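# Slide a door fully open with a Stretch robot

## Task

Push the sliding door open to its full extent so that it stays open on its own, without the robot holding it. Do not disturb any other object. Move the door gently: a slam in either direction counts as failure, and so does the robot toppling or finishing in a tilted state.

## Robot and tools

ROBOT. A simulated Hello Robot Stretch 4, about 1.6 m tall, with one arm. It has an omni-wheel base (rim within 0.23 m of the base origin), a lift on a mast, an arm that telescopes forward, a three-joint wrist and a two-finger gripper. Cameras: head_camera (top of mast, facing forward and down; turn the base to aim it), head_left_camera and head_right_camera (fisheyes beside it, angled more steeply down, showing the base and arm), and wrist_camera (behind the fingers, looking along them, fingertips near the bottom of its image).

FRAMES. Base frame: origin on the floor below the base centre, x ahead, y to the left, z up. hand_pose is reported in this frame and marks the midpoint between the fingers, 0.015 m back from their tips; the printed value may be slightly wrong. With all wrist joints at zero the hand axes line up with the base axes. The odometry frame is the base frame as it was when the scene began.

execute_actions(actions, cameras). actions is a list holding exactly one action, or empty to just fetch state and images. An action contains "base", "joints", or both, plus optional "pace" and "contact_limits"; alternatively it contains only {"end_of_arm": "enable_torque"}, which re-powers any wrist or gripper motor that shut itself off. All motions in one action begin at the same moment.
- base: one command only, each a relative offset from where the base last measured itself. {"translate_m": d} drives straight, metres, forward positive, -2 to 2. {"strafe_m": d} slides sideways, metres, left positive, -2 to 2. {"rotate_rad": d} spins in place, radians, counter-clockwise (left) positive, -3.2 to 3.2.
- joints: absolute targets keyed by name. lift_m 0 to 1.2 m; arm_m 0 to 0.55 m extension; wrist_yaw_rad -1.134 to 4.276 (0 facing forward, positive toward the left, 3.14 tucked back, beyond 3.4 the arm may obstruct); wrist_pitch_rad -1.117 to 4.259 (0 level, 1.57 pointing down); wrist_roll_rad -1.117 to 4.259 (0 keeps fingers at equal height, positive turns clockwise as seen from behind); gripper_m 0 to 0.08 m finger gap. Out-of-range joint targets are clipped and reported; any other bad value or unknown key rejects the whole call. Joints or base omitted from an action may keep pushing toward earlier targets.
- pace: "slow", "default", "fast" or "max"; base speed up to 0.1/0.3/0.4/0.6 m/s and turning 1/2/3/4 rad/s, reduced when the lift is above 0.2 m.
- contact_limits: only {"arm_m": value}, 0 (gentlest) to 0.75 (firmest), default 0.5; the arm stops if it pushes harder.
- cameras: list of names or "all"; null or omitted gives all, [] gives none.
An action lasts at most 15 s. To unfold the wrist at scene start, send lift_m 0.4 together with wrist_yaw_rad 0.

wait(seconds): 0 to 10 s, commands nothing, returns state and images.
zoom_image(camera, region): enlarges part of a camera's latest full image; region [x0, y0, x1, y1] in pixels from the top-left, no larger than 504x504.
finished_scene(scene): ends the given scene (1 or 2) after the last command has been held; irreversible, and reports success. Answering without any tool call ends everything.

RESULTS. base_status and joint_status tell how each motion ended: "done"; "off_target" (stopped short, may still push); "contact_stop_at_<key>" (hit something; that part then holds or, for lift, arm or wheels, goes slack); "limit_stop_at_<name>" (a built-in limit, e.g. tilt over 6 degrees makes lift, arm and wheels slack; own_body means self-collision, likely when pitch is below -0.2 with large roll); "time_out"; "torque_fault" (motor went limp, needs enable_torque). If a stop is reported, later calls in that reply are skipped. on_its_own lists things not commanded by this call; "held at" gives the target being held. lidar_m: 12 distances in metres, 30-degree sectors starting straight ahead and going counter-clockwise (4th left, 7th rear, 10th right); "-" means nothing seen or closer than 0.25 m. wrist_depth_mm: 7x7 grid of median depths, 100 to 2000 mm, row by row from top left. base_odometry comes from wheel turns (slip counts as travel); heading -3.142 to 3.142, left positive. If turned_by_wheels and turned_by_imu differ by over about 0.1 rad, the base likely hit something or slipped. base_tilt in degrees (forward, right positive), with a fixed offset up to about 1.5. motor_effort is percent of maximum, positive toward higher joint values, peak in brackets; wheel motors positive means turning right. A gripper effort staying beyond about 50 shuts that motor off.

CAUTIONS. Move the door smoothly and slowly enough that it does not bang into its end stops, and confirm it stays fully open after releasing it. Avoid hard arm pushes (use a modest contact limit), high-lift pushing or pulling that could tip the robot, pressing the gripper into things with base moves (wrist torque fault), and bumping other objects. Fewer and shorter motions are better.

Each tool is called as name(argument=value, ...) on one line, values as JSON.

## Session

execute_actions(actions=[])

Scene clock: 0.00 s.
base_odometry: x=+0.000 y=+0.000 heading=+0.000 (m, m, rad; odometry frame)
turned_by_wheels: +0.000 (rad since the last result)
turned_by_imu: +0.000 (rad since the last result)
base_tilt: forward=+0.4 right=+0.8 (deg)
lidar_m: 0.88 1.06 1.15 2.32 1.39 0.81 0.69 0.79 1.01 1.44 1.45 0.95
base_status: not commanded
joint_positions: lift_m=+0.121 arm_m=+0.001 wrist_yaw_rad=+3.198 wrist_pitch_rad=-0.001 wrist_roll_rad=+0.013 gripper_m=+0.040
joint_status: not commanded
motor_effort: lift_m=+19 arm_m=-1 wrist_yaw_rad=+0 wrist_pitch_rad=-7 wrist_roll_rad=-1 gripper_m=-1 wheel_0=+0 wheel_1=+0 wheel_2=+0 (%)
hand_pose: x=-0.0451 y=+0.0752 z=+0.2998 quat_wxyz=(-0.028, +0.000, +0.007, +1.000) (m; base frame)
wrist_depth_mm: - 129 820 842 878 904 931 / - 116 148 842 878 917 946 / - 122 159 854 891 917 931 / 132 132 831 866 891 917 946 / 854 878 831 842 904 946 960 / 831 854 831 854 139 931 960 / 223 - 421 732 - - 732
pictures: head_camera, head_left_camera, head_right_camera, wrist_camera
Images, in order (width x height): head_camera 420x560, head_left_camera 420x672, head_right_camera 420x672, wrist_camera 616x392.

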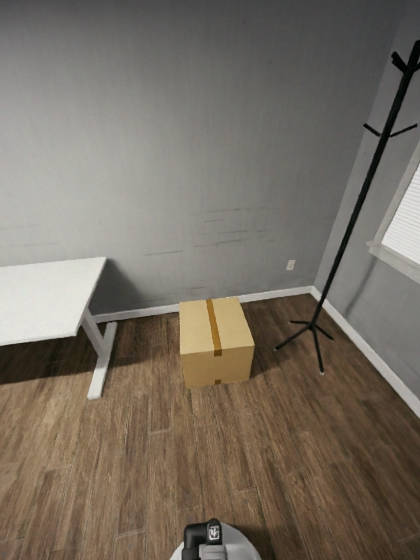

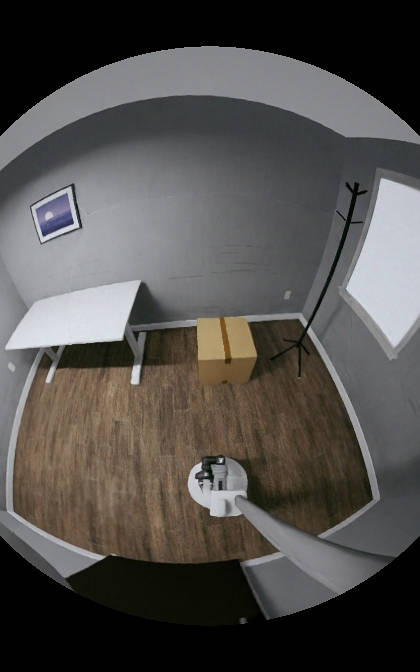

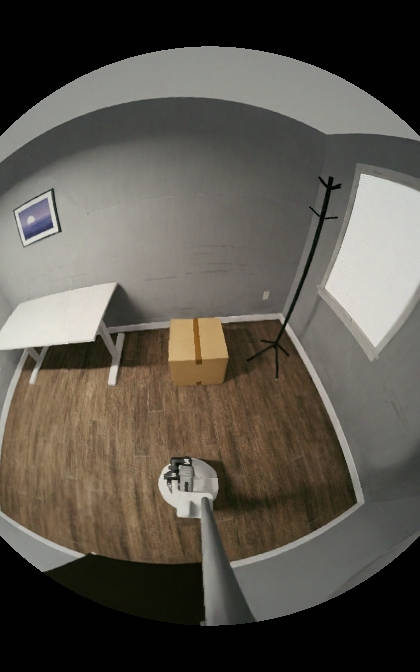

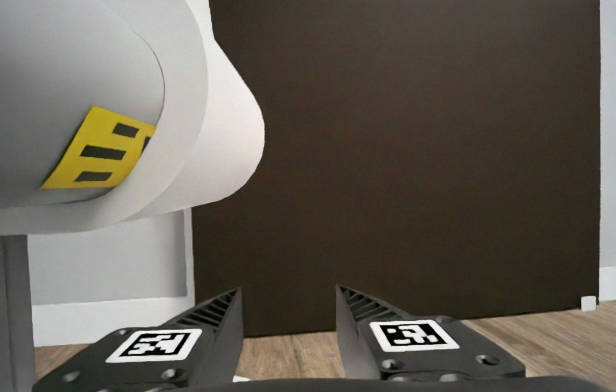

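execute_actions(actions=[{"base":{"rotate_rad":-2.97},"joints":{"lift_m":0.8,"wrist_yaw_rad":0,"gripper_m":0.08}}])

Scene clock: 3.73 s.
base_odometry: x=+0.000 y=+0.000 heading=-2.970 (m, m, rad; odometry frame)
turned_by_wheels: -2.970 (rad since the last result)
turned_by_imu: -2.925 (rad since the last result)
base_tilt: forward=+0.4 right=+0.7 (deg)
lidar_m: 0.68 0.85 1.19 1.43 1.36 0.90 0.88 1.04 1.36 2.31 1.02 0.77
base_status: done
joint_positions: lift_m=+0.800 arm_m=+0.001 wrist_yaw_rad=+0.000 wrist_pitch_rad=-0.001 wrist_roll_rad=+0.013 gripper_m=+0.080
joint_status: all done
motor_effort: lift_m=+23(24) arm_m=-2(1) wrist_yaw_rad=-1(5) wrist_pitch_rad=-6(8) wrist_roll_rad=+2(1) gripper_m=+1(2) wheel_0=+0(8) wheel_1=-1(9) wheel_2=-1(6) (%)
hand_pose: x=+0.3850 y=-0.0874 z=+0.9780 quat_wxyz=(+1.000, +0.007, +0.000, +0.000) (m; base frame)
wrist_depth_mm: 554 559 492 496 496 500 496 / 559 554 496 500 500 504 500 / 564 564 500 500 504 500 500 / 564 569 496 500 504 504 512 / 569 574 504 504 508 512 508 / 574 569 504 508 163 512 517 / - 116 521 512 329 - -
pictures: head_camera, head_left_camera, head_right_camera, wrist_camera
camera_calibration (this result's frames):
wrist_camera: T_world_to_cam=[[-0.0457156, -0.998196, -0.0389287, -0.0385562], [-0.0404863, 0.0407888, -0.998347, 1.04273], [0.998134, -0.0440639, -0.042278, -0.191666], [0, 0, 0, 1]] pos_world=[0.231762, -0.089464, 1.03141]
Images, in order (width x height): head_camera 420x560, head_left_camera 420x672, head_right_camera 420x672, wrist_camera 616x392.

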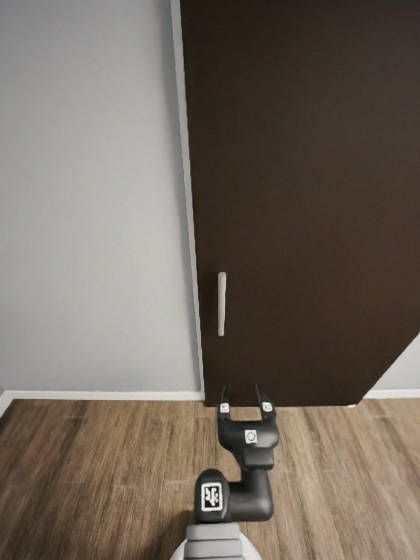

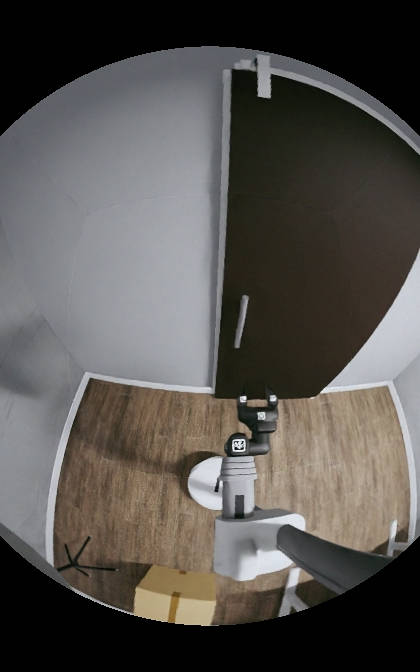

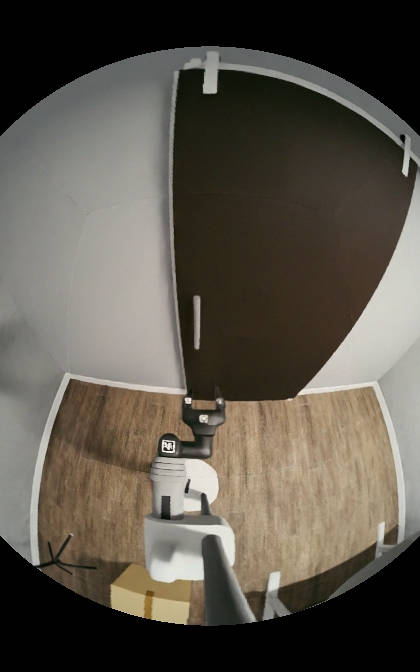

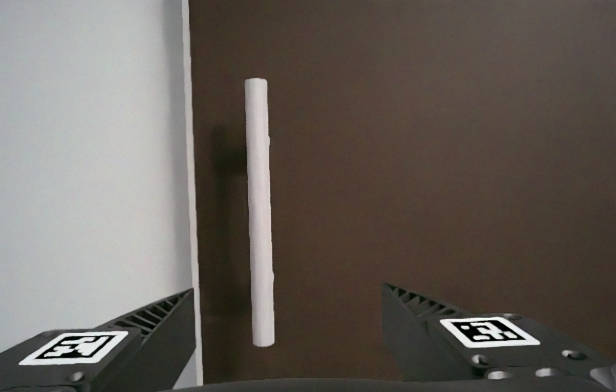

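execute_actions(actions=[{"base":{"strafe_m":0.03},"joints":{"arm_m":0.3},"contact_limits":{"arm_m":0.2}}], cameras=["wrist_camera"])

execute_actions(actions=[{"base":{"strafe_m":-0.6},"pace":"slow"}])

Scene clock: 6.33 s.
base_odometry: x=+0.005 y=-0.030 heading=-2.970 (m, m, rad; odometry frame)
turned_by_wheels: +0.000 (rad since the last result)
turned_by_imu: -0.001 (rad since the last result)
base_tilt: forward=+0.3 right=+0.7 (deg)
lidar_m: 0.66 0.85 1.20 1.38 1.31 0.90 0.89 1.08 1.36 2.32 1.01 0.75
base_status: done
joint_positions: lift_m=+0.800 arm_m=+0.299 wrist_yaw_rad=+0.000 wrist_pitch_rad=-0.001 wrist_roll_rad=+0.013 gripper_m=+0.080
joint_status: all done
motor_effort: lift_m=+23(23) arm_m=+5(6) wrist_yaw_rad=+0(1) wrist_pitch_rad=-8(9) wrist_roll_rad=+0(2) gripper_m=+1(1) wheel_0=+0(8) wheel_1=-2(8) wheel_2=-1(2) (%)
contact_limits: arm_m 0.2
hand_pose: x=+0.6827 y=-0.0874 z=+0.9780 quat_wxyz=(+1.000, +0.007, +0.000, +0.000) (m; base frame)
wrist_depth_mm: 267 204 204 204 206 206 206 / 268 206 205 206 207 207 208 / 270 207 207 207 208 209 210 / 272 208 208 150 211 211 211 / 274 210 211 149 212 213 212 / 277 211 212 149 163 213 214 / - 117 212 149 179 - -
pictures: wrist_camera
camera_calibration (this result's frames):
wrist_camera: T_world_to_cam=[[-0.0456621, -0.998198, -0.0389319, -0.0249649], [-0.0404238, 0.040787, -0.99835, 1.05476], [0.998139, -0.044013, -0.0422134, -0.488958], [0, 0, 0, 1]] pos_world=[0.529546, -0.089461, 1.03141]
Images, in order (width x height): wrist_camera 616x392.

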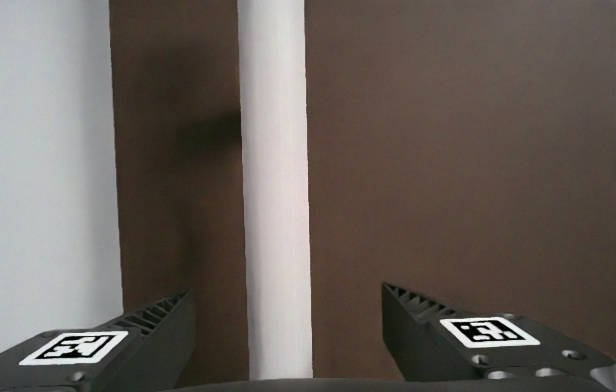

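Scene clock: 13.47 s.
base_odometry: x=-0.098 y=+0.561 heading=-2.970 (m, m, rad; odometry frame)
turned_by_wheels: +0.000 (rad since the last result)
turned_by_imu: +0.017 (rad since the last result)
base_tilt: forward=+0.4 right=+0.7 (deg)
lidar_m: 0.64 0.96 1.18 1.99 1.22 1.07 0.95 1.00 1.47 1.75 0.94 0.72
base_status: done
joint_positions: lift_m=+0.800 arm_m=+0.299 wrist_yaw_rad=+0.000 wrist_pitch_rad=-0.001 wrist_roll_rad=+0.013 gripper_m=+0.080
joint_status: not commanded
motor_effort: lift_m=+23(23) arm_m=+5(5) wrist_yaw_rad=-2(68) wrist_pitch_rad=-7(8) wrist_roll_rad=+1(0) gripper_m=+0(1) wheel_0=+1(33) wheel_1=-2(4) wheel_2=+0(10) (%)
hand_pose: x=+0.6828 y=-0.0874 z=+0.9780 quat_wxyz=(+1.000, +0.007, +0.000, +0.000) (m; base frame)
wrist_depth_mm: 175 175 109 174 174 174 174 / 177 176 110 176 176 176 175 / - 178 110 177 177 177 177 / - 179 111 178 179 178 178 / - 180 111 179 179 179 179 / - 181 112 181 163 181 180 / - 117 114 182 163 - -
pictures: head_camera, head_left_camera, head_right_camera, wrist_camera
camera_calibration (this result's frames):
wrist_camera: T_world_to_cam=[[-0.0454785, -0.998206, -0.0389313, -0.0250494], [-0.0404452, 0.0407795, -0.998349, 1.05479], [0.998146, -0.0438288, -0.0422272, -0.488987], [0, 0, 0, 1]] pos_world=[0.529602, -0.08945, 1.03142]
Images, in order (width x height): head_camera 420x560, head_left_camera 420x672, head_right_camera 420x672, wrist_camera 616x392.

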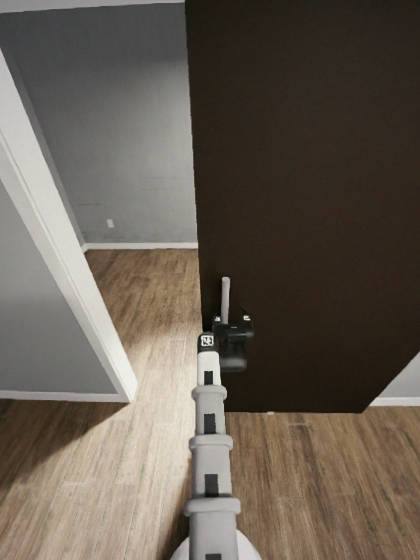

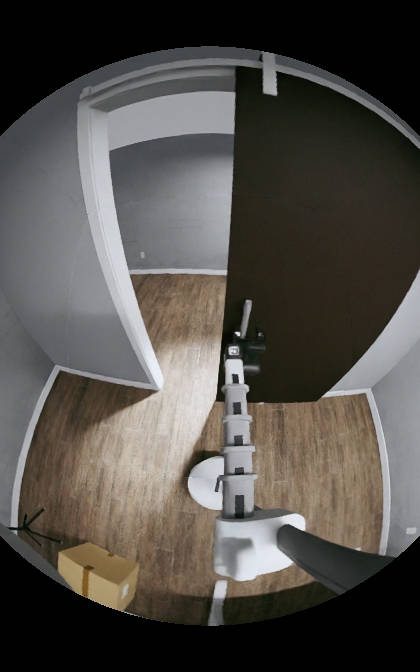

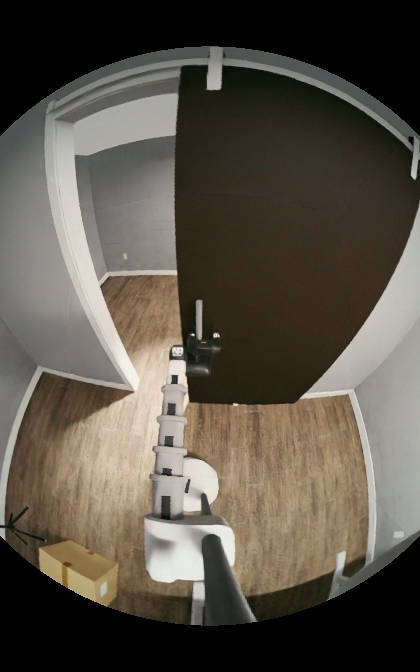

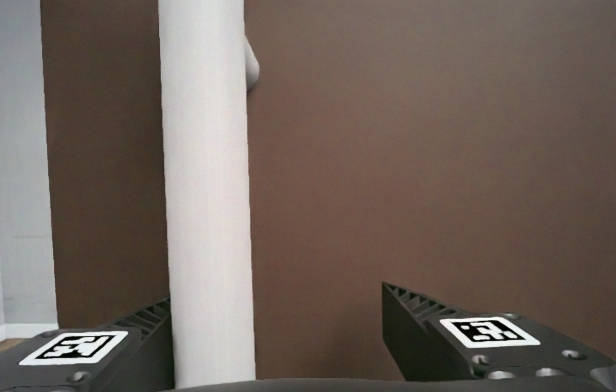

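execute_actions(actions=[{"base":{"strafe_m":-0.33},"joints":{"arm_m":0.272},"pace":"slow"}])

Scene clock: 18.10 s.
base_odometry: x=-0.155 y=+0.886 heading=-2.970 (m, m, rad; odometry frame)
turned_by_wheels: +0.000 (rad since the last result)
turned_by_imu: +0.012 (rad since the last result)
base_tilt: forward=+0.4 right=+0.7 (deg)
lidar_m: 0.61 1.22 1.17 2.34 1.27 0.99 0.97 1.04 1.46 1.40 0.92 0.69
base_status: done
joint_positions: lift_m=+0.800 arm_m=+0.272 wrist_yaw_rad=+0.000 wrist_pitch_rad=-0.001 wrist_roll_rad=+0.013 gripper_m=+0.080
joint_status: all done
motor_effort: lift_m=+23(23) arm_m=+0(7) wrist_yaw_rad=-1(70) wrist_pitch_rad=-7(7) wrist_roll_rad=+2(0) gripper_m=-1(1) wheel_0=+1(26) wheel_1=-2(5) wheel_2=+0(20) (%)
hand_pose: x=+0.6556 y=-0.0874 z=+0.9780 quat_wxyz=(+1.000, +0.007, +0.000, +0.000) (m; base frame)
wrist_depth_mm: - 178 110 177 176 175 174 / - 179 111 178 177 177 176 / - 181 112 179 178 177 177 / - 182 113 181 179 180 178 / - 183 114 182 181 180 180 / - 184 115 183 163 181 180 / - 117 115 183 164 - -
pictures: head_camera, head_left_camera, head_right_camera, wrist_camera
camera_calibration (this result's frames):
wrist_camera: T_world_to_cam=[[-0.0454843, -0.998206, -0.0389339, -0.0262804], [-0.0403855, 0.0407798, -0.998352, 1.05366], [0.998148, -0.0438369, -0.0421678, -0.461915], [0, 0, 0, 1]] pos_world=[0.502417, -0.0894505, 1.03143]
Images, in order (width x height): head_camera 420x560, head_left_camera 420x672, head_right_camera 420x672, wrist_camera 616x392.

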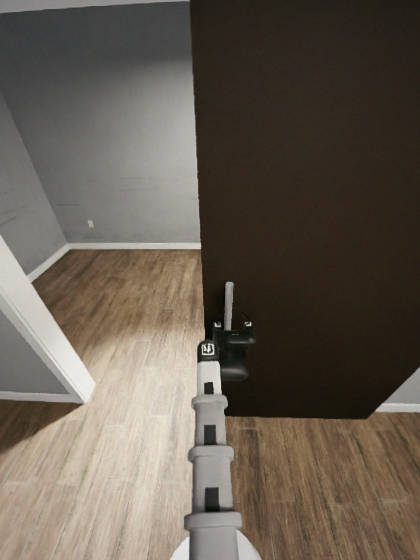

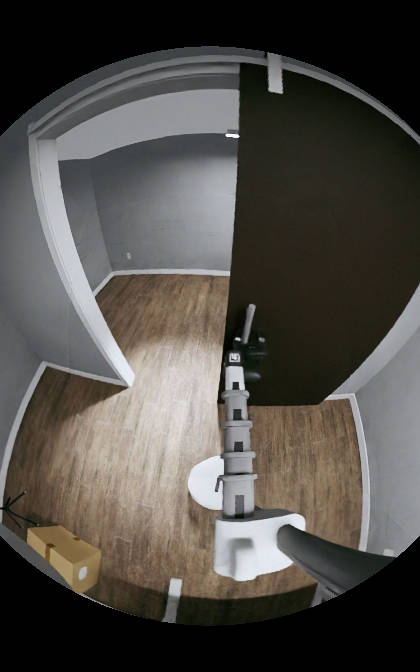

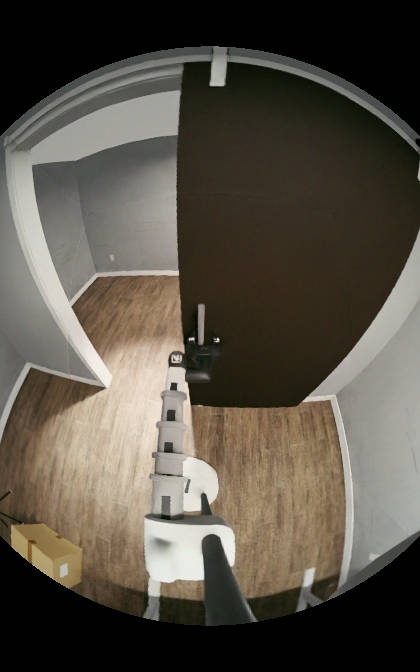

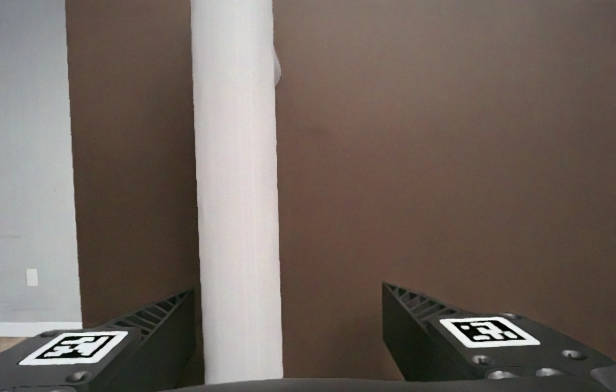

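execute_actions(actions=[{"base":{"strafe_m":-0.07},"joints":{"arm_m":0.262},"pace":"slow"}])

Scene clock: 20.07 s.
base_odometry: x=-0.167 y=+0.955 heading=-2.970 (m, m, rad; odometry frame)
turned_by_wheels: +0.000 (rad since the last result)
turned_by_imu: +0.002 (rad since the last result)
base_tilt: forward=+0.4 right=+0.8 (deg)
lidar_m: 0.60 1.28 1.22 2.40 1.33 1.00 0.97 1.05 1.37 1.34 0.92 0.70
base_status: done
joint_positions: lift_m=+0.800 arm_m=+0.262 wrist_yaw_rad=+0.000 wrist_pitch_rad=-0.001 wrist_roll_rad=+0.013 gripper_m=+0.080
joint_status: all done
motor_effort: lift_m=+23(23) arm_m=+0(6) wrist_yaw_rad=-2(70) wrist_pitch_rad=-7(8) wrist_roll_rad=+2(0) gripper_m=-1(0) wheel_0=+3(20) wheel_1=+0(9) wheel_2=-1(12) (%)
hand_pose: x=+0.6456 y=-0.0874 z=+0.9780 quat_wxyz=(+1.000, +0.007, +0.000, +0.000) (m; base frame)
wrist_depth_mm: - 182 117 181 180 180 179 / - 184 117 183 182 180 180 / - 186 118 183 183 182 181 / - 187 118 185 185 183 182 / - 188 119 187 186 186 185 / - 190 120 189 163 186 186 / - 117 121 190 166 - -
pictures: head_camera, head_left_camera, head_right_camera, wrist_camera
camera_calibration (this result's frames):
wrist_camera: T_world_to_cam=[[-0.0454916, -0.998206, -0.0389389, -0.0267259], [-0.040267, 0.0407799, -0.998356, 1.05322], [0.998153, -0.0438489, -0.0420499, -0.45208], [0, 0, 0, 1]] pos_world=[0.492439, -0.0894512, 1.03143]
Images, in order (width x height): head_camera 420x560, head_left_camera 420x672, head_right_camera 420x672, wrist_camera 616x392.

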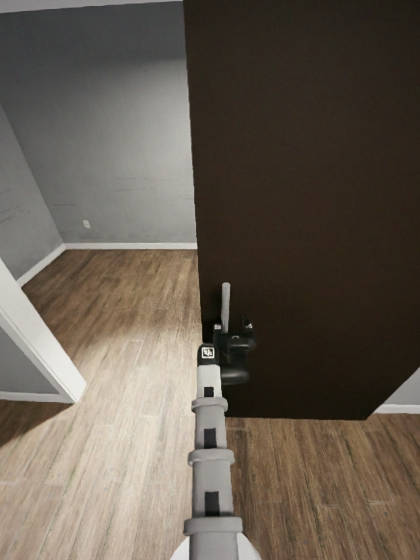

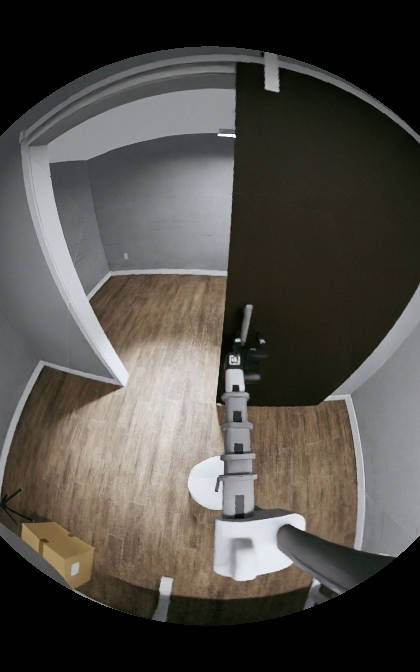

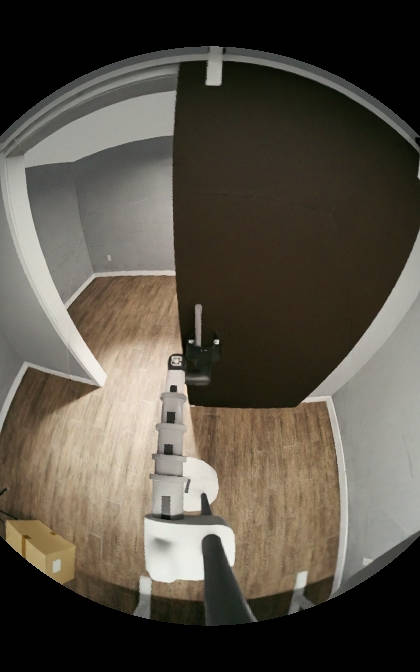

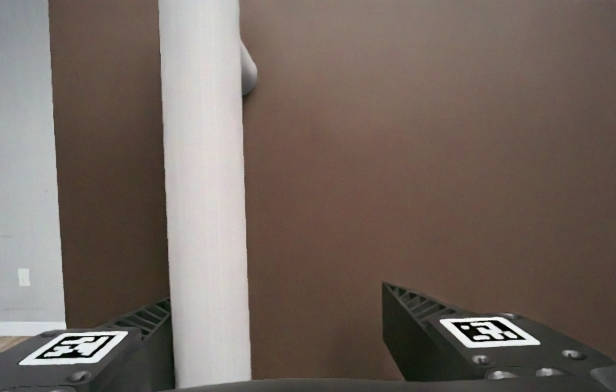

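The floor guide is at the door's edge; essentially open.

execute_actions(actions=[{"joints":{"arm_m":0.17,"wrist_yaw_rad":0.06}}], cameras=[])

finished_scene(scene=1)

Scene clock: 21.67 s.
base_odometry: x=-0.167 y=+0.955 heading=-2.970 (m, m, rad; odometry frame)
turned_by_wheels: +0.000 (rad since the last result)
turned_by_imu: +0.000 (rad since the last result)
base_tilt: forward=+0.4 right=+0.7 (deg)
lidar_m: 0.61 1.31 1.24 2.41 1.35 1.01 0.98 1.05 1.39 1.35 0.90 0.69
base_status: not commanded
joint_positions: lift_m=+0.800 arm_m=+0.171 wrist_yaw_rad=+0.060 wrist_pitch_rad=-0.001 wrist_roll_rad=+0.013 gripper_m=+0.080
joint_status: all done
motor_effort: lift_m=+23(23) arm_m=-5(6) wrist_yaw_rad=+0(3) wrist_pitch_rad=-8(7) wrist_roll_rad=+3(2) gripper_m=+0(0) wheel_0=+3(3) wheel_1=+0(0) wheel_2=-1(1) (%)
hand_pose: x=+0.5593 y=-0.0745 z=+0.9780 quat_wxyz=(+1.000, +0.007, +0.000, +0.030) (m; base frame)
wrist_depth_mm: - - 271 265 260 255 253 / - - 273 266 265 258 255 / - - 274 268 266 260 257 / - - 278 270 267 263 258 / - - 281 272 270 264 262 / - - 279 273 163 264 263 / - 117 283 276 208 - -
pictures: none
No camera images: the call's "cameras" was empty. Leave "cameras" out to get every camera's image.

The scene is finished: the task was done.


## Next scene

The same job, from a new start.

execute_actions(actions=[])

Scene clock: 0.00 s.
base_odometry: x=+0.000 y=+0.000 heading=+0.000 (m, m, rad; odometry frame)
turned_by_wheels: +0.000 (rad since the last result)
turned_by_imu: +0.000 (rad since the last result)
base_tilt: forward=+0.5 right=+0.7 (deg)
lidar_m: 0.99 0.95 0.82 1.12 1.83 1.31 0.86 0.81 0.84 1.22 1.86 1.73
base_status: not commanded
joint_positions: lift_m=+0.232 arm_m=+0.001 wrist_yaw_rad=+3.161 wrist_pitch_rad=-0.001 wrist_roll_rad=+0.013 gripper_m=+0.040
joint_status: not commanded
motor_effort: lift_m=+19 arm_m=-1 wrist_yaw_rad=+1 wrist_pitch_rad=-6 wrist_roll_rad=+1 gripper_m=-1 wheel_0=+0 wheel_1=+0 wheel_2=+0 (%)
hand_pose: x=-0.0421 y=+0.0832 z=+0.4106 quat_wxyz=(-0.010, +0.000, +0.007, +1.000) (m; base frame)
wrist_depth_mm: - 132 1008 1182 1430 1708 1576 / - 124 237 1229 1397 1756 1576 / - 133 196 1205 1397 1661 1618 / 121 134 976 1229 1464 1661 1661 / 798 891 1008 1205 1430 1661 1618 / 798 878 960 1182 140 1308 1308 / 798 - 150 976 - - 991
pictures: head_camera, head_left_camera, head_right_camera, wrist_camera
camera_calibration (this result's frames):
wrist_camera: T_world_to_cam=[[0.0262049, 0.998898, -0.0389292, -0.0730333], [0.0412324, -0.0399895, -0.998349, 0.46218], [-0.998806, 0.0245565, -0.0422349, 0.128295], [0, 0, 0, 1]] pos_world=[0.110999, 0.0882847, 0.463993]
Images, in order (width x height): head_camera 420x560, head_left_camera 420x672, head_right_camera 420x672, wrist_camera 616x392.

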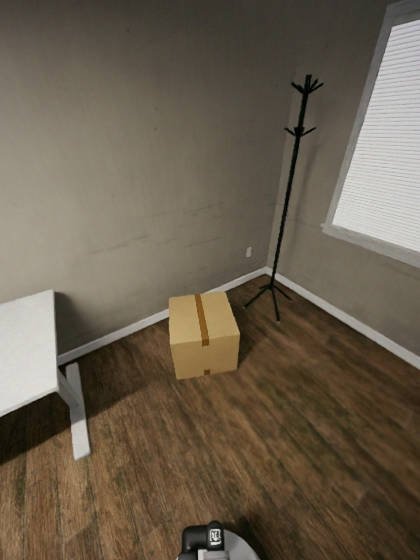

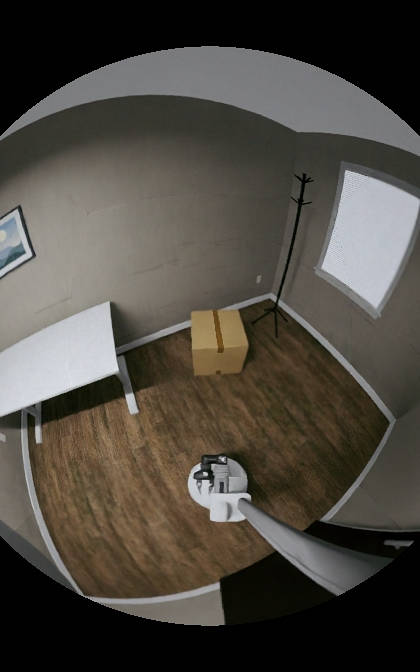

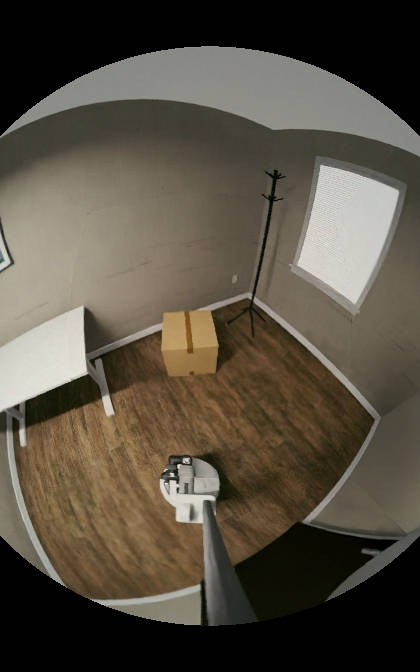

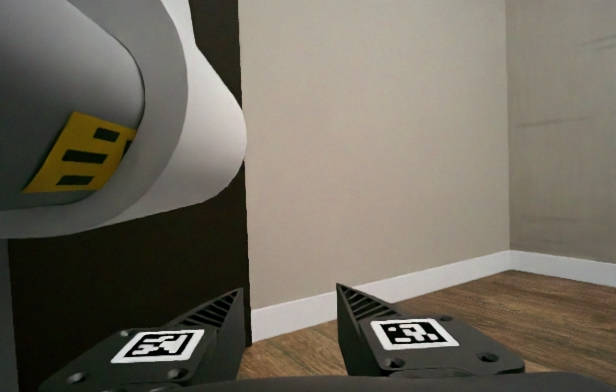

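execute_actions(actions=[{"base":{"rotate_rad":-2.62},"joints":{"lift_m":0.8,"wrist_yaw_rad":0,"gripper_m":0.08}}], cameras=[])

execute_actions(actions=[{"base":{"strafe_m":0.5},"joints":{"arm_m":0.2}}])

Scene clock: 3.60 s.
base_odometry: x=+0.000 y=+0.000 heading=-2.620 (m, m, rad; odometry frame)
turned_by_wheels: -2.620 (rad since the last result)
turned_by_imu: -2.580 (rad since the last result)
base_tilt: forward=+0.5 right=+0.7 (deg)
lidar_m: 0.79 0.83 1.24 1.85 1.72 0.97 0.91 0.83 1.17 1.82 1.23 0.84
base_status: done
joint_positions: lift_m=+0.800 arm_m=+0.001 wrist_yaw_rad=+0.000 wrist_pitch_rad=-0.001 wrist_roll_rad=+0.013 gripper_m=+0.080
joint_status: all done
motor_effort: lift_m=+23(23) arm_m=-1(1) wrist_yaw_rad=+1(5) wrist_pitch_rad=-6(8) wrist_roll_rad=+2(2) gripper_m=+1(0) wheel_0=+1(8) wheel_1=+0(11) wheel_2=+0(7) (%)
hand_pose: x=+0.3850 y=-0.0874 z=+0.9780 quat_wxyz=(+1.000, +0.007, +0.000, +0.000) (m; base frame)
wrist_depth_mm: 569 574 591 597 603 609 676 / 569 585 591 597 603 609 683 / 574 585 591 603 609 615 683 / 585 591 597 603 609 621 691 / 585 603 603 615 621 627 691 / 591 597 603 615 165 634 699 / - 114 609 615 387 - -
pictures: none
No camera images: the call's "cameras" was empty. Leave "cameras" out to get every camera's image.

Scene clock: 6.60 s.
base_odometry: x=+0.249 y=-0.434 heading=-2.620 (m, m, rad; odometry frame)
turned_by_wheels: +0.000 (rad since the last result)
turned_by_imu: -0.001 (rad since the last result)
base_tilt: forward=+0.4 right=+0.7 (deg)
lidar_m: 0.75 0.89 1.23 1.36 1.40 0.81 0.82 1.09 1.15 2.31 1.16 0.85
base_status: done
joint_positions: lift_m=+0.800 arm_m=+0.199 wrist_yaw_rad=+0.000 wrist_pitch_rad=-0.001 wrist_roll_rad=+0.013 gripper_m=+0.080
joint_status: all done
motor_effort: lift_m=+23(23) arm_m=+5(5) wrist_yaw_rad=+0(1) wrist_pitch_rad=-4(9) wrist_roll_rad=+0(0) gripper_m=+1(1) wheel_0=+0(13) wheel_1=-1(9) wheel_2=+0(0) (%)
hand_pose: x=+0.5827 y=-0.0874 z=+0.9780 quat_wxyz=(+1.000, +0.007, +0.000, +0.000) (m; base frame)
wrist_depth_mm: 436 442 433 394 402 407 413 / 439 442 439 397 404 413 415 / 439 449 436 399 407 415 421 / 442 449 442 402 410 418 424 / 442 452 445 404 415 421 427 / 452 452 410 407 165 415 427 / - 114 449 413 282 - -
pictures: head_camera, head_left_camera, head_right_camera, wrist_camera
camera_calibration (this result's frames):
wrist_camera: T_world_to_cam=[[-0.045642, -0.998199, -0.0389256, -0.0295438], [-0.0404276, 0.04078, -0.99835, 1.05079], [0.998139, -0.043993, -0.0422161, -0.389097], [0, 0, 0, 1]] pos_world=[0.429505, -0.0894595, 1.03148]
Images, in order (width x height): head_camera 420x560, head_left_camera 420x672, head_right_camera 420x672, wrist_camera 616x392.

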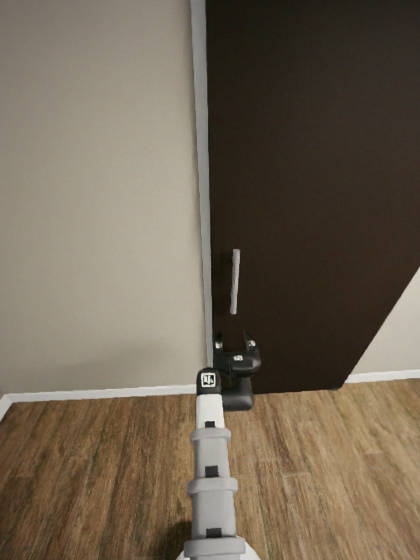

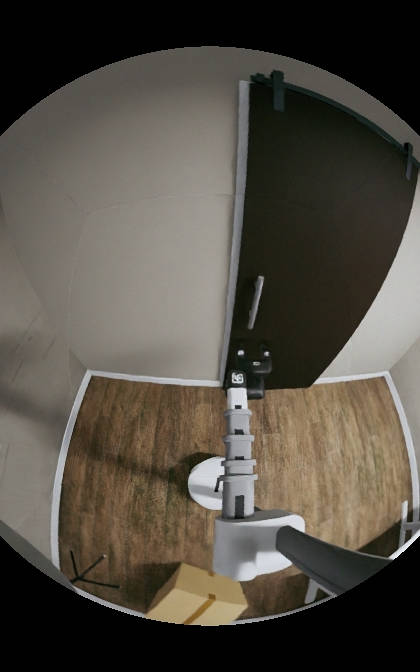

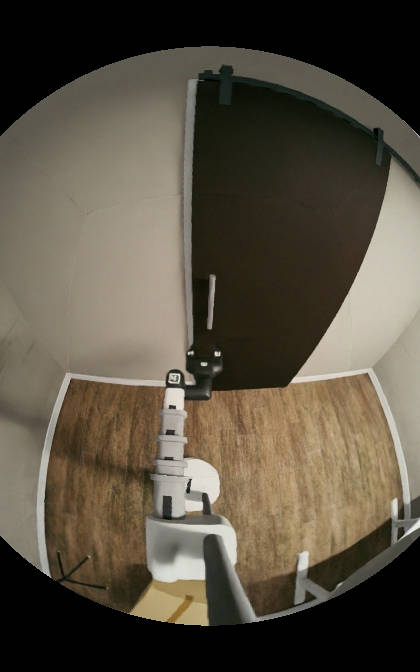

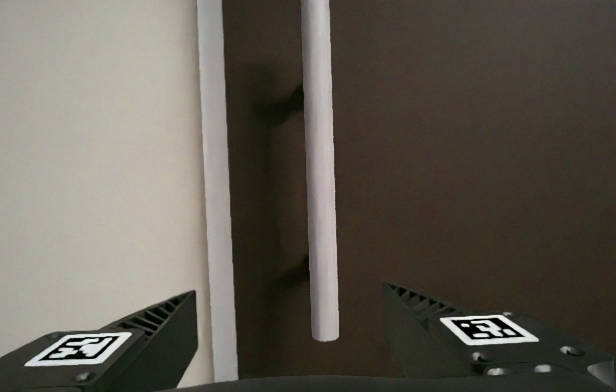

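execute_actions(actions=[{"base":{"strafe_m":-0.03},"joints":{"arm_m":0.41,"lift_m":0.84},"contact_limits":{"arm_m":0.2}}], cameras=["wrist_camera"])

execute_actions(actions=[{"base":{"strafe_m":-0.7},"pace":"slow"}])

Scene clock: 8.83 s.
base_odometry: x=+0.234 y=-0.407 heading=-2.620 (m, m, rad; odometry frame)
turned_by_wheels: +0.000 (rad since the last result)
turned_by_imu: +0.000 (rad since the last result)
base_tilt: forward=+0.4 right=+0.7 (deg)
lidar_m: 0.73 0.89 1.24 1.40 1.44 0.78 0.82 1.06 1.15 2.30 1.16 0.84
base_status: done
joint_positions: lift_m=+0.840 arm_m=+0.409 wrist_yaw_rad=+0.000 wrist_pitch_rad=-0.001 wrist_roll_rad=+0.013 gripper_m=+0.080
joint_status: all done
motor_effort: lift_m=+23(25) arm_m=+5(7) wrist_yaw_rad=-1(1) wrist_pitch_rad=-6(8) wrist_roll_rad=+2(2) gripper_m=+0(0) wheel_0=-2(1) wheel_1=+2(1) wheel_2=+0(0) (%)
contact_limits: arm_m 0.2
hand_pose: x=+0.7927 y=-0.0874 z=+1.0180 quat_wxyz=(+1.000, +0.007, +0.000, +0.000) (m; base frame)
wrist_depth_mm: 236 187 188 127 194 196 198 / 239 189 190 128 196 198 200 / 241 189 191 128 196 199 201 / 243 190 193 128 198 201 203 / 244 192 195 129 200 203 205 / 245 193 196 129 165 202 206 / - 114 196 130 175 - -
pictures: wrist_camera
camera_calibration (this result's frames):
wrist_camera: T_world_to_cam=[[-0.0456406, -0.998199, -0.0389258, -0.0184053], [-0.0404231, 0.0407799, -0.99835, 1.09914], [0.99814, -0.0439918, -0.0422115, -0.597032], [0, 0, 0, 1]] pos_world=[0.639511, -0.0894594, 1.07141]
Images, in order (width x height): wrist_camera 616x392.

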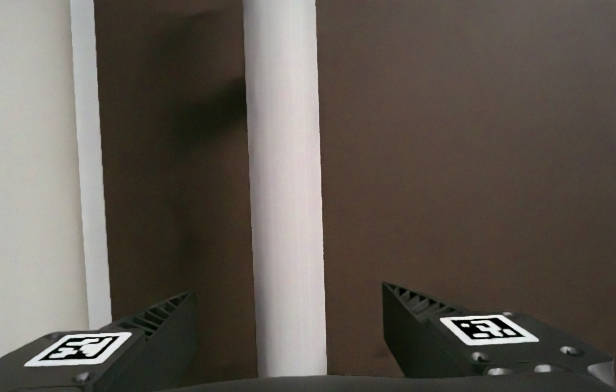

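Scene clock: 17.00 s.
base_odometry: x=-0.115 y=+0.199 heading=-2.619 (m, m, rad; odometry frame)
turned_by_wheels: +0.001 (rad since the last result)
turned_by_imu: +0.014 (rad since the last result)
base_tilt: forward=+0.4 right=+0.7 (deg)
lidar_m: 0.74 1.08 1.26 2.09 1.17 1.09 0.79 0.83 1.20 1.59 1.15 0.82
base_status: done
joint_positions: lift_m=+0.840 arm_m=+0.409 wrist_yaw_rad=+0.006 wrist_pitch_rad=-0.001 wrist_roll_rad=+0.013 gripper_m=+0.080
joint_status: not commanded
on_its_own: wrist_yaw_rad is at rest, and its effort (-15) is outside its rest range (-13 to +13)
motor_effort: lift_m=+23(23) arm_m=+5(5) wrist_yaw_rad=-15(54) wrist_pitch_rad=-7(8) wrist_roll_rad=+2(1) gripper_m=-1(1) wheel_0=+11(31) wheel_1=+2(12) wheel_2=+3(8) (%)
hand_pose: x=+0.7932 y=-0.0862 z=+1.0180 quat_wxyz=(+1.000, +0.007, +0.000, +0.003) (m; base frame)
wrist_depth_mm: 184 185 122 188 190 191 192 / 186 186 122 190 191 193 194 / - 187 123 190 192 193 195 / - 189 124 193 193 195 196 / - 190 124 193 195 196 198 / - 191 125 195 165 198 199 / - 114 127 196 172 - -
pictures: head_camera, head_left_camera, head_right_camera, wrist_camera
camera_calibration (this result's frames):
wrist_camera: T_world_to_cam=[[-0.0400464, -0.998439, -0.0389311, -0.0216432], [-0.040496, 0.0405522, -0.998356, 1.09919], [0.998377, -0.038404, -0.0420567, -0.597362], [0, 0, 0, 1]] pos_world=[0.640038, -0.0891249, 1.07141]
Images, in order (width x height): head_camera 420x560, head_left_camera 420x672, head_right_camera 420x672, wrist_camera 616x392.

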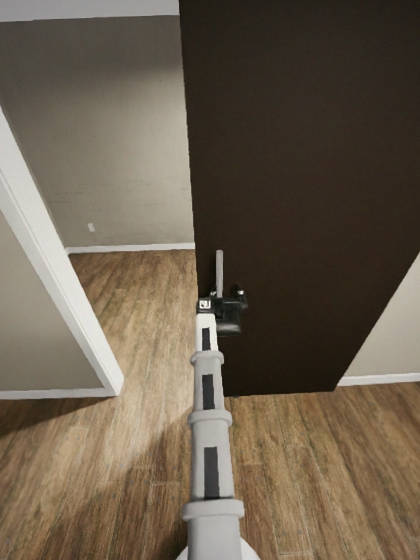

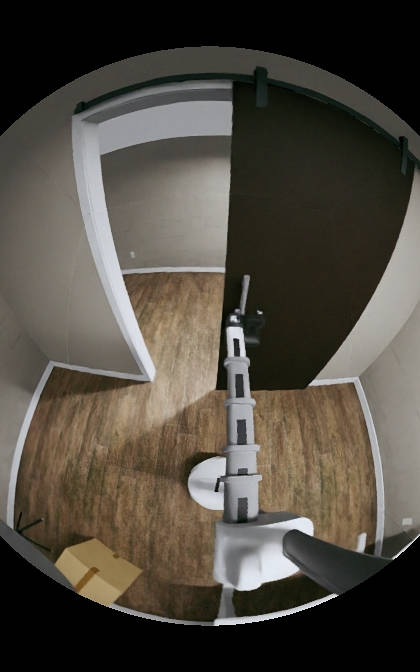

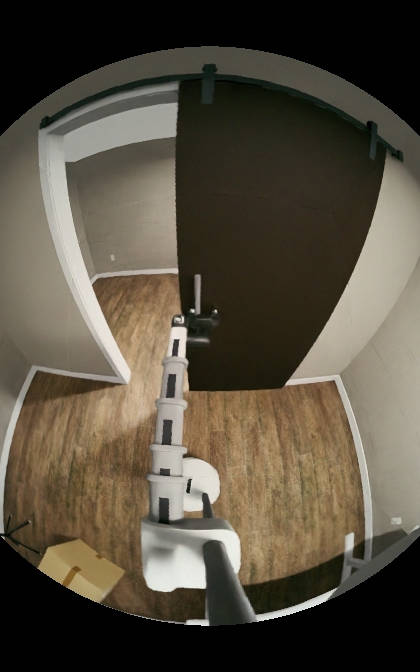

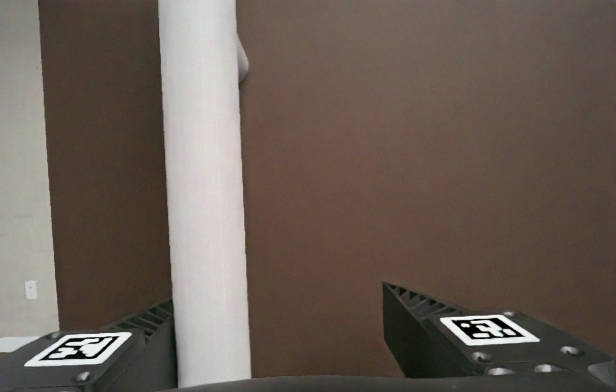

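execute_actions(actions=[{"base":{"strafe_m":-0.19},"pace":"slow"}], cameras=[])

execute_actions(actions=[{"joints":{"wrist_yaw_rad":0.06}}])

Scene clock: 20.30 s.
base_odometry: x=-0.210 y=+0.363 heading=-2.617 (m, m, rad; odometry frame)
turned_by_wheels: +0.001 (rad since the last result)
turned_by_imu: +0.005 (rad since the last result)
base_tilt: forward=+0.5 right=+0.6 (deg)
lidar_m: 0.73 1.20 1.22 2.28 1.26 1.19 0.80 0.85 1.19 1.39 1.15 0.85
base_status: done
joint_positions: lift_m=+0.840 arm_m=+0.409 wrist_yaw_rad=+0.006 wrist_pitch_rad=-0.001 wrist_roll_rad=+0.013 gripper_m=+0.080
joint_status: not commanded
on_its_own: wrist_yaw_rad is at rest, and its effort (-16) is outside its rest range (-13 to +13)
motor_effort: lift_m=+23(23) arm_m=+5(5) wrist_yaw_rad=-16(35) wrist_pitch_rad=-6(7) wrist_roll_rad=+2(1) gripper_m=-1(1) wheel_0=+10(26) wheel_1=+4(0) wheel_2=+3(6) (%)
hand_pose: x=+0.7932 y=-0.0862 z=+1.0180 quat_wxyz=(+1.000, +0.007, +0.000, +0.003) (m; base frame)
wrist_depth_mm: 182 182 121 186 187 188 189 / 185 183 121 186 187 189 190 / 185 185 121 188 190 191 191 / - 187 121 190 190 191 193 / - 189 121 191 192 193 195 / - 189 122 193 165 194 196 / - 114 124 193 170 - -
pictures: none
No camera images: the call's "cameras" was empty. Leave "cameras" out to get every camera's image.

Scene clock: 20.80 s.
base_odometry: x=-0.211 y=+0.363 heading=-2.619 (m, m, rad; odometry frame)
turned_by_wheels: -0.001 (rad since the last result)
turned_by_imu: -0.002 (rad since the last result)
base_tilt: forward=+0.5 right=+0.8 (deg)
lidar_m: 0.73 1.20 1.24 2.30 1.27 1.19 0.79 0.84 1.20 1.40 1.15 0.83
base_status: not commanded
joint_positions: lift_m=+0.840 arm_m=+0.409 wrist_yaw_rad=+0.060 wrist_pitch_rad=-0.001 wrist_roll_rad=+0.013 gripper_m=+0.080
joint_status: all done
motor_effort: lift_m=+23(23) arm_m=+5(5) wrist_yaw_rad=+0(12) wrist_pitch_rad=-8(7) wrist_roll_rad=+1(2) gripper_m=-1(0) wheel_0=-1(10) wheel_1=+0(4) wheel_2=+0(3) (%)
hand_pose: x=+0.7976 y=-0.0745 z=+1.0180 quat_wxyz=(+1.000, +0.007, +0.000, +0.030) (m; base frame)
wrist_depth_mm: - 182 115 180 180 179 179 / - 184 116 182 181 181 180 / - 185 117 183 183 181 181 / - 187 117 185 183 182 182 / - 188 118 186 185 185 184 / - 189 120 187 165 185 185 / - 115 121 189 167 - -
pictures: head_camera, head_left_camera, head_right_camera, wrist_camera
camera_calibration (this result's frames):
wrist_camera: T_world_to_cam=[[0.0139901, -0.999144, -0.0389282, -0.0529901], [-0.0427317, 0.038299, -0.998352, 1.10048], [0.998989, 0.0156305, -0.0421593, -0.597622], [0, 0, 0, 1]] pos_world=[0.644785, -0.085751, 1.07141]
Images, in order (width x height): head_camera 420x560, head_left_camera 420x672, head_right_camera 420x672, wrist_camera 616x392.

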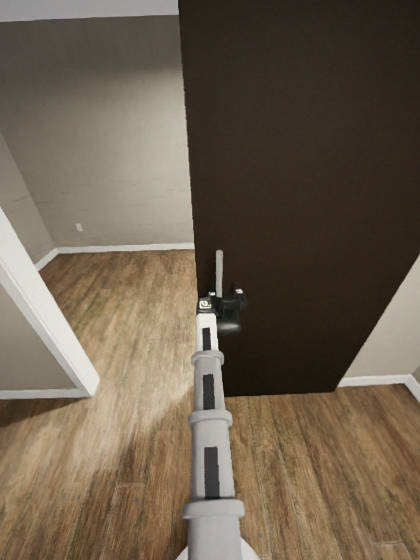

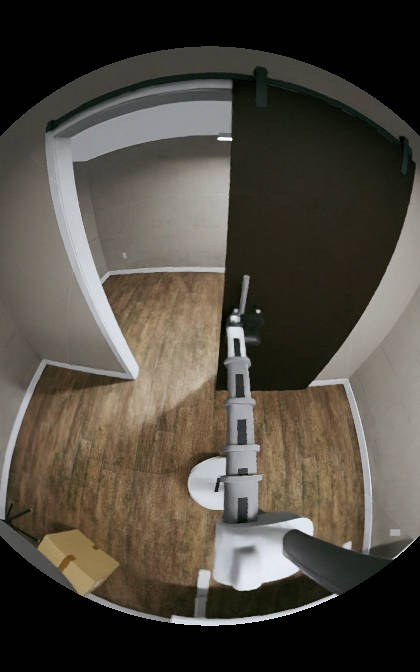

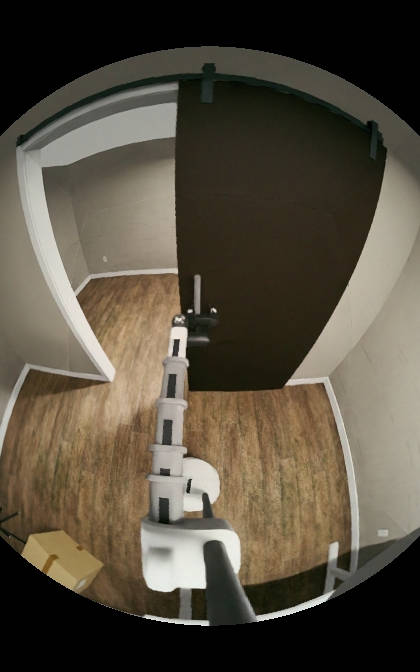

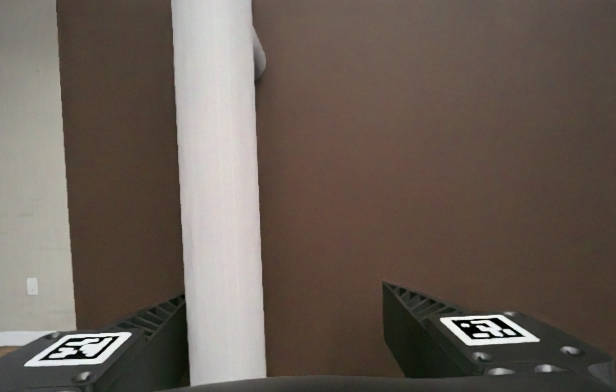

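execute_actions(actions=[{"joints":{"arm_m":0.32}}], cameras=[])

finished_scene(scene=2)

Scene clock: 22.33 s.
base_odometry: x=-0.211 y=+0.363 heading=-2.619 (m, m, rad; odometry frame)
turned_by_wheels: +0.000 (rad since the last result)
turned_by_imu: +0.000 (rad since the last result)
base_tilt: forward=+0.4 right=+0.6 (deg)
lidar_m: 0.73 1.19 1.22 2.28 1.25 1.19 0.79 0.83 1.22 1.40 1.14 0.84
base_status: not commanded
joint_positions: lift_m=+0.840 arm_m=+0.321 wrist_yaw_rad=+0.060 wrist_pitch_rad=-0.001 wrist_roll_rad=+0.013 gripper_m=+0.080
joint_status: all done
motor_effort: lift_m=+23(23) arm_m=-5(1) wrist_yaw_rad=+1(1) wrist_pitch_rad=-7(6) wrist_roll_rad=+3(2) gripper_m=+0(1) wheel_0=-1(1) wheel_1=+0(0) wheel_2=+0(0) (%)
hand_pose: x=+0.7093 y=-0.0745 z=+1.0180 quat_wxyz=(+1.000, +0.007, +0.000, +0.030) (m; base frame)
wrist_depth_mm: - - 268 266 265 266 264 / - - 270 267 267 266 265 / - - 271 270 270 267 267 / - - 274 272 272 271 271 / - - 277 276 273 273 271 / - 279 211 276 165 273 273 / - 114 278 279 212 - -
pictures: none
No camera images: the call's "cameras" was empty. Leave "cameras" out to get every camera's image.

The scene is finished: the task was done.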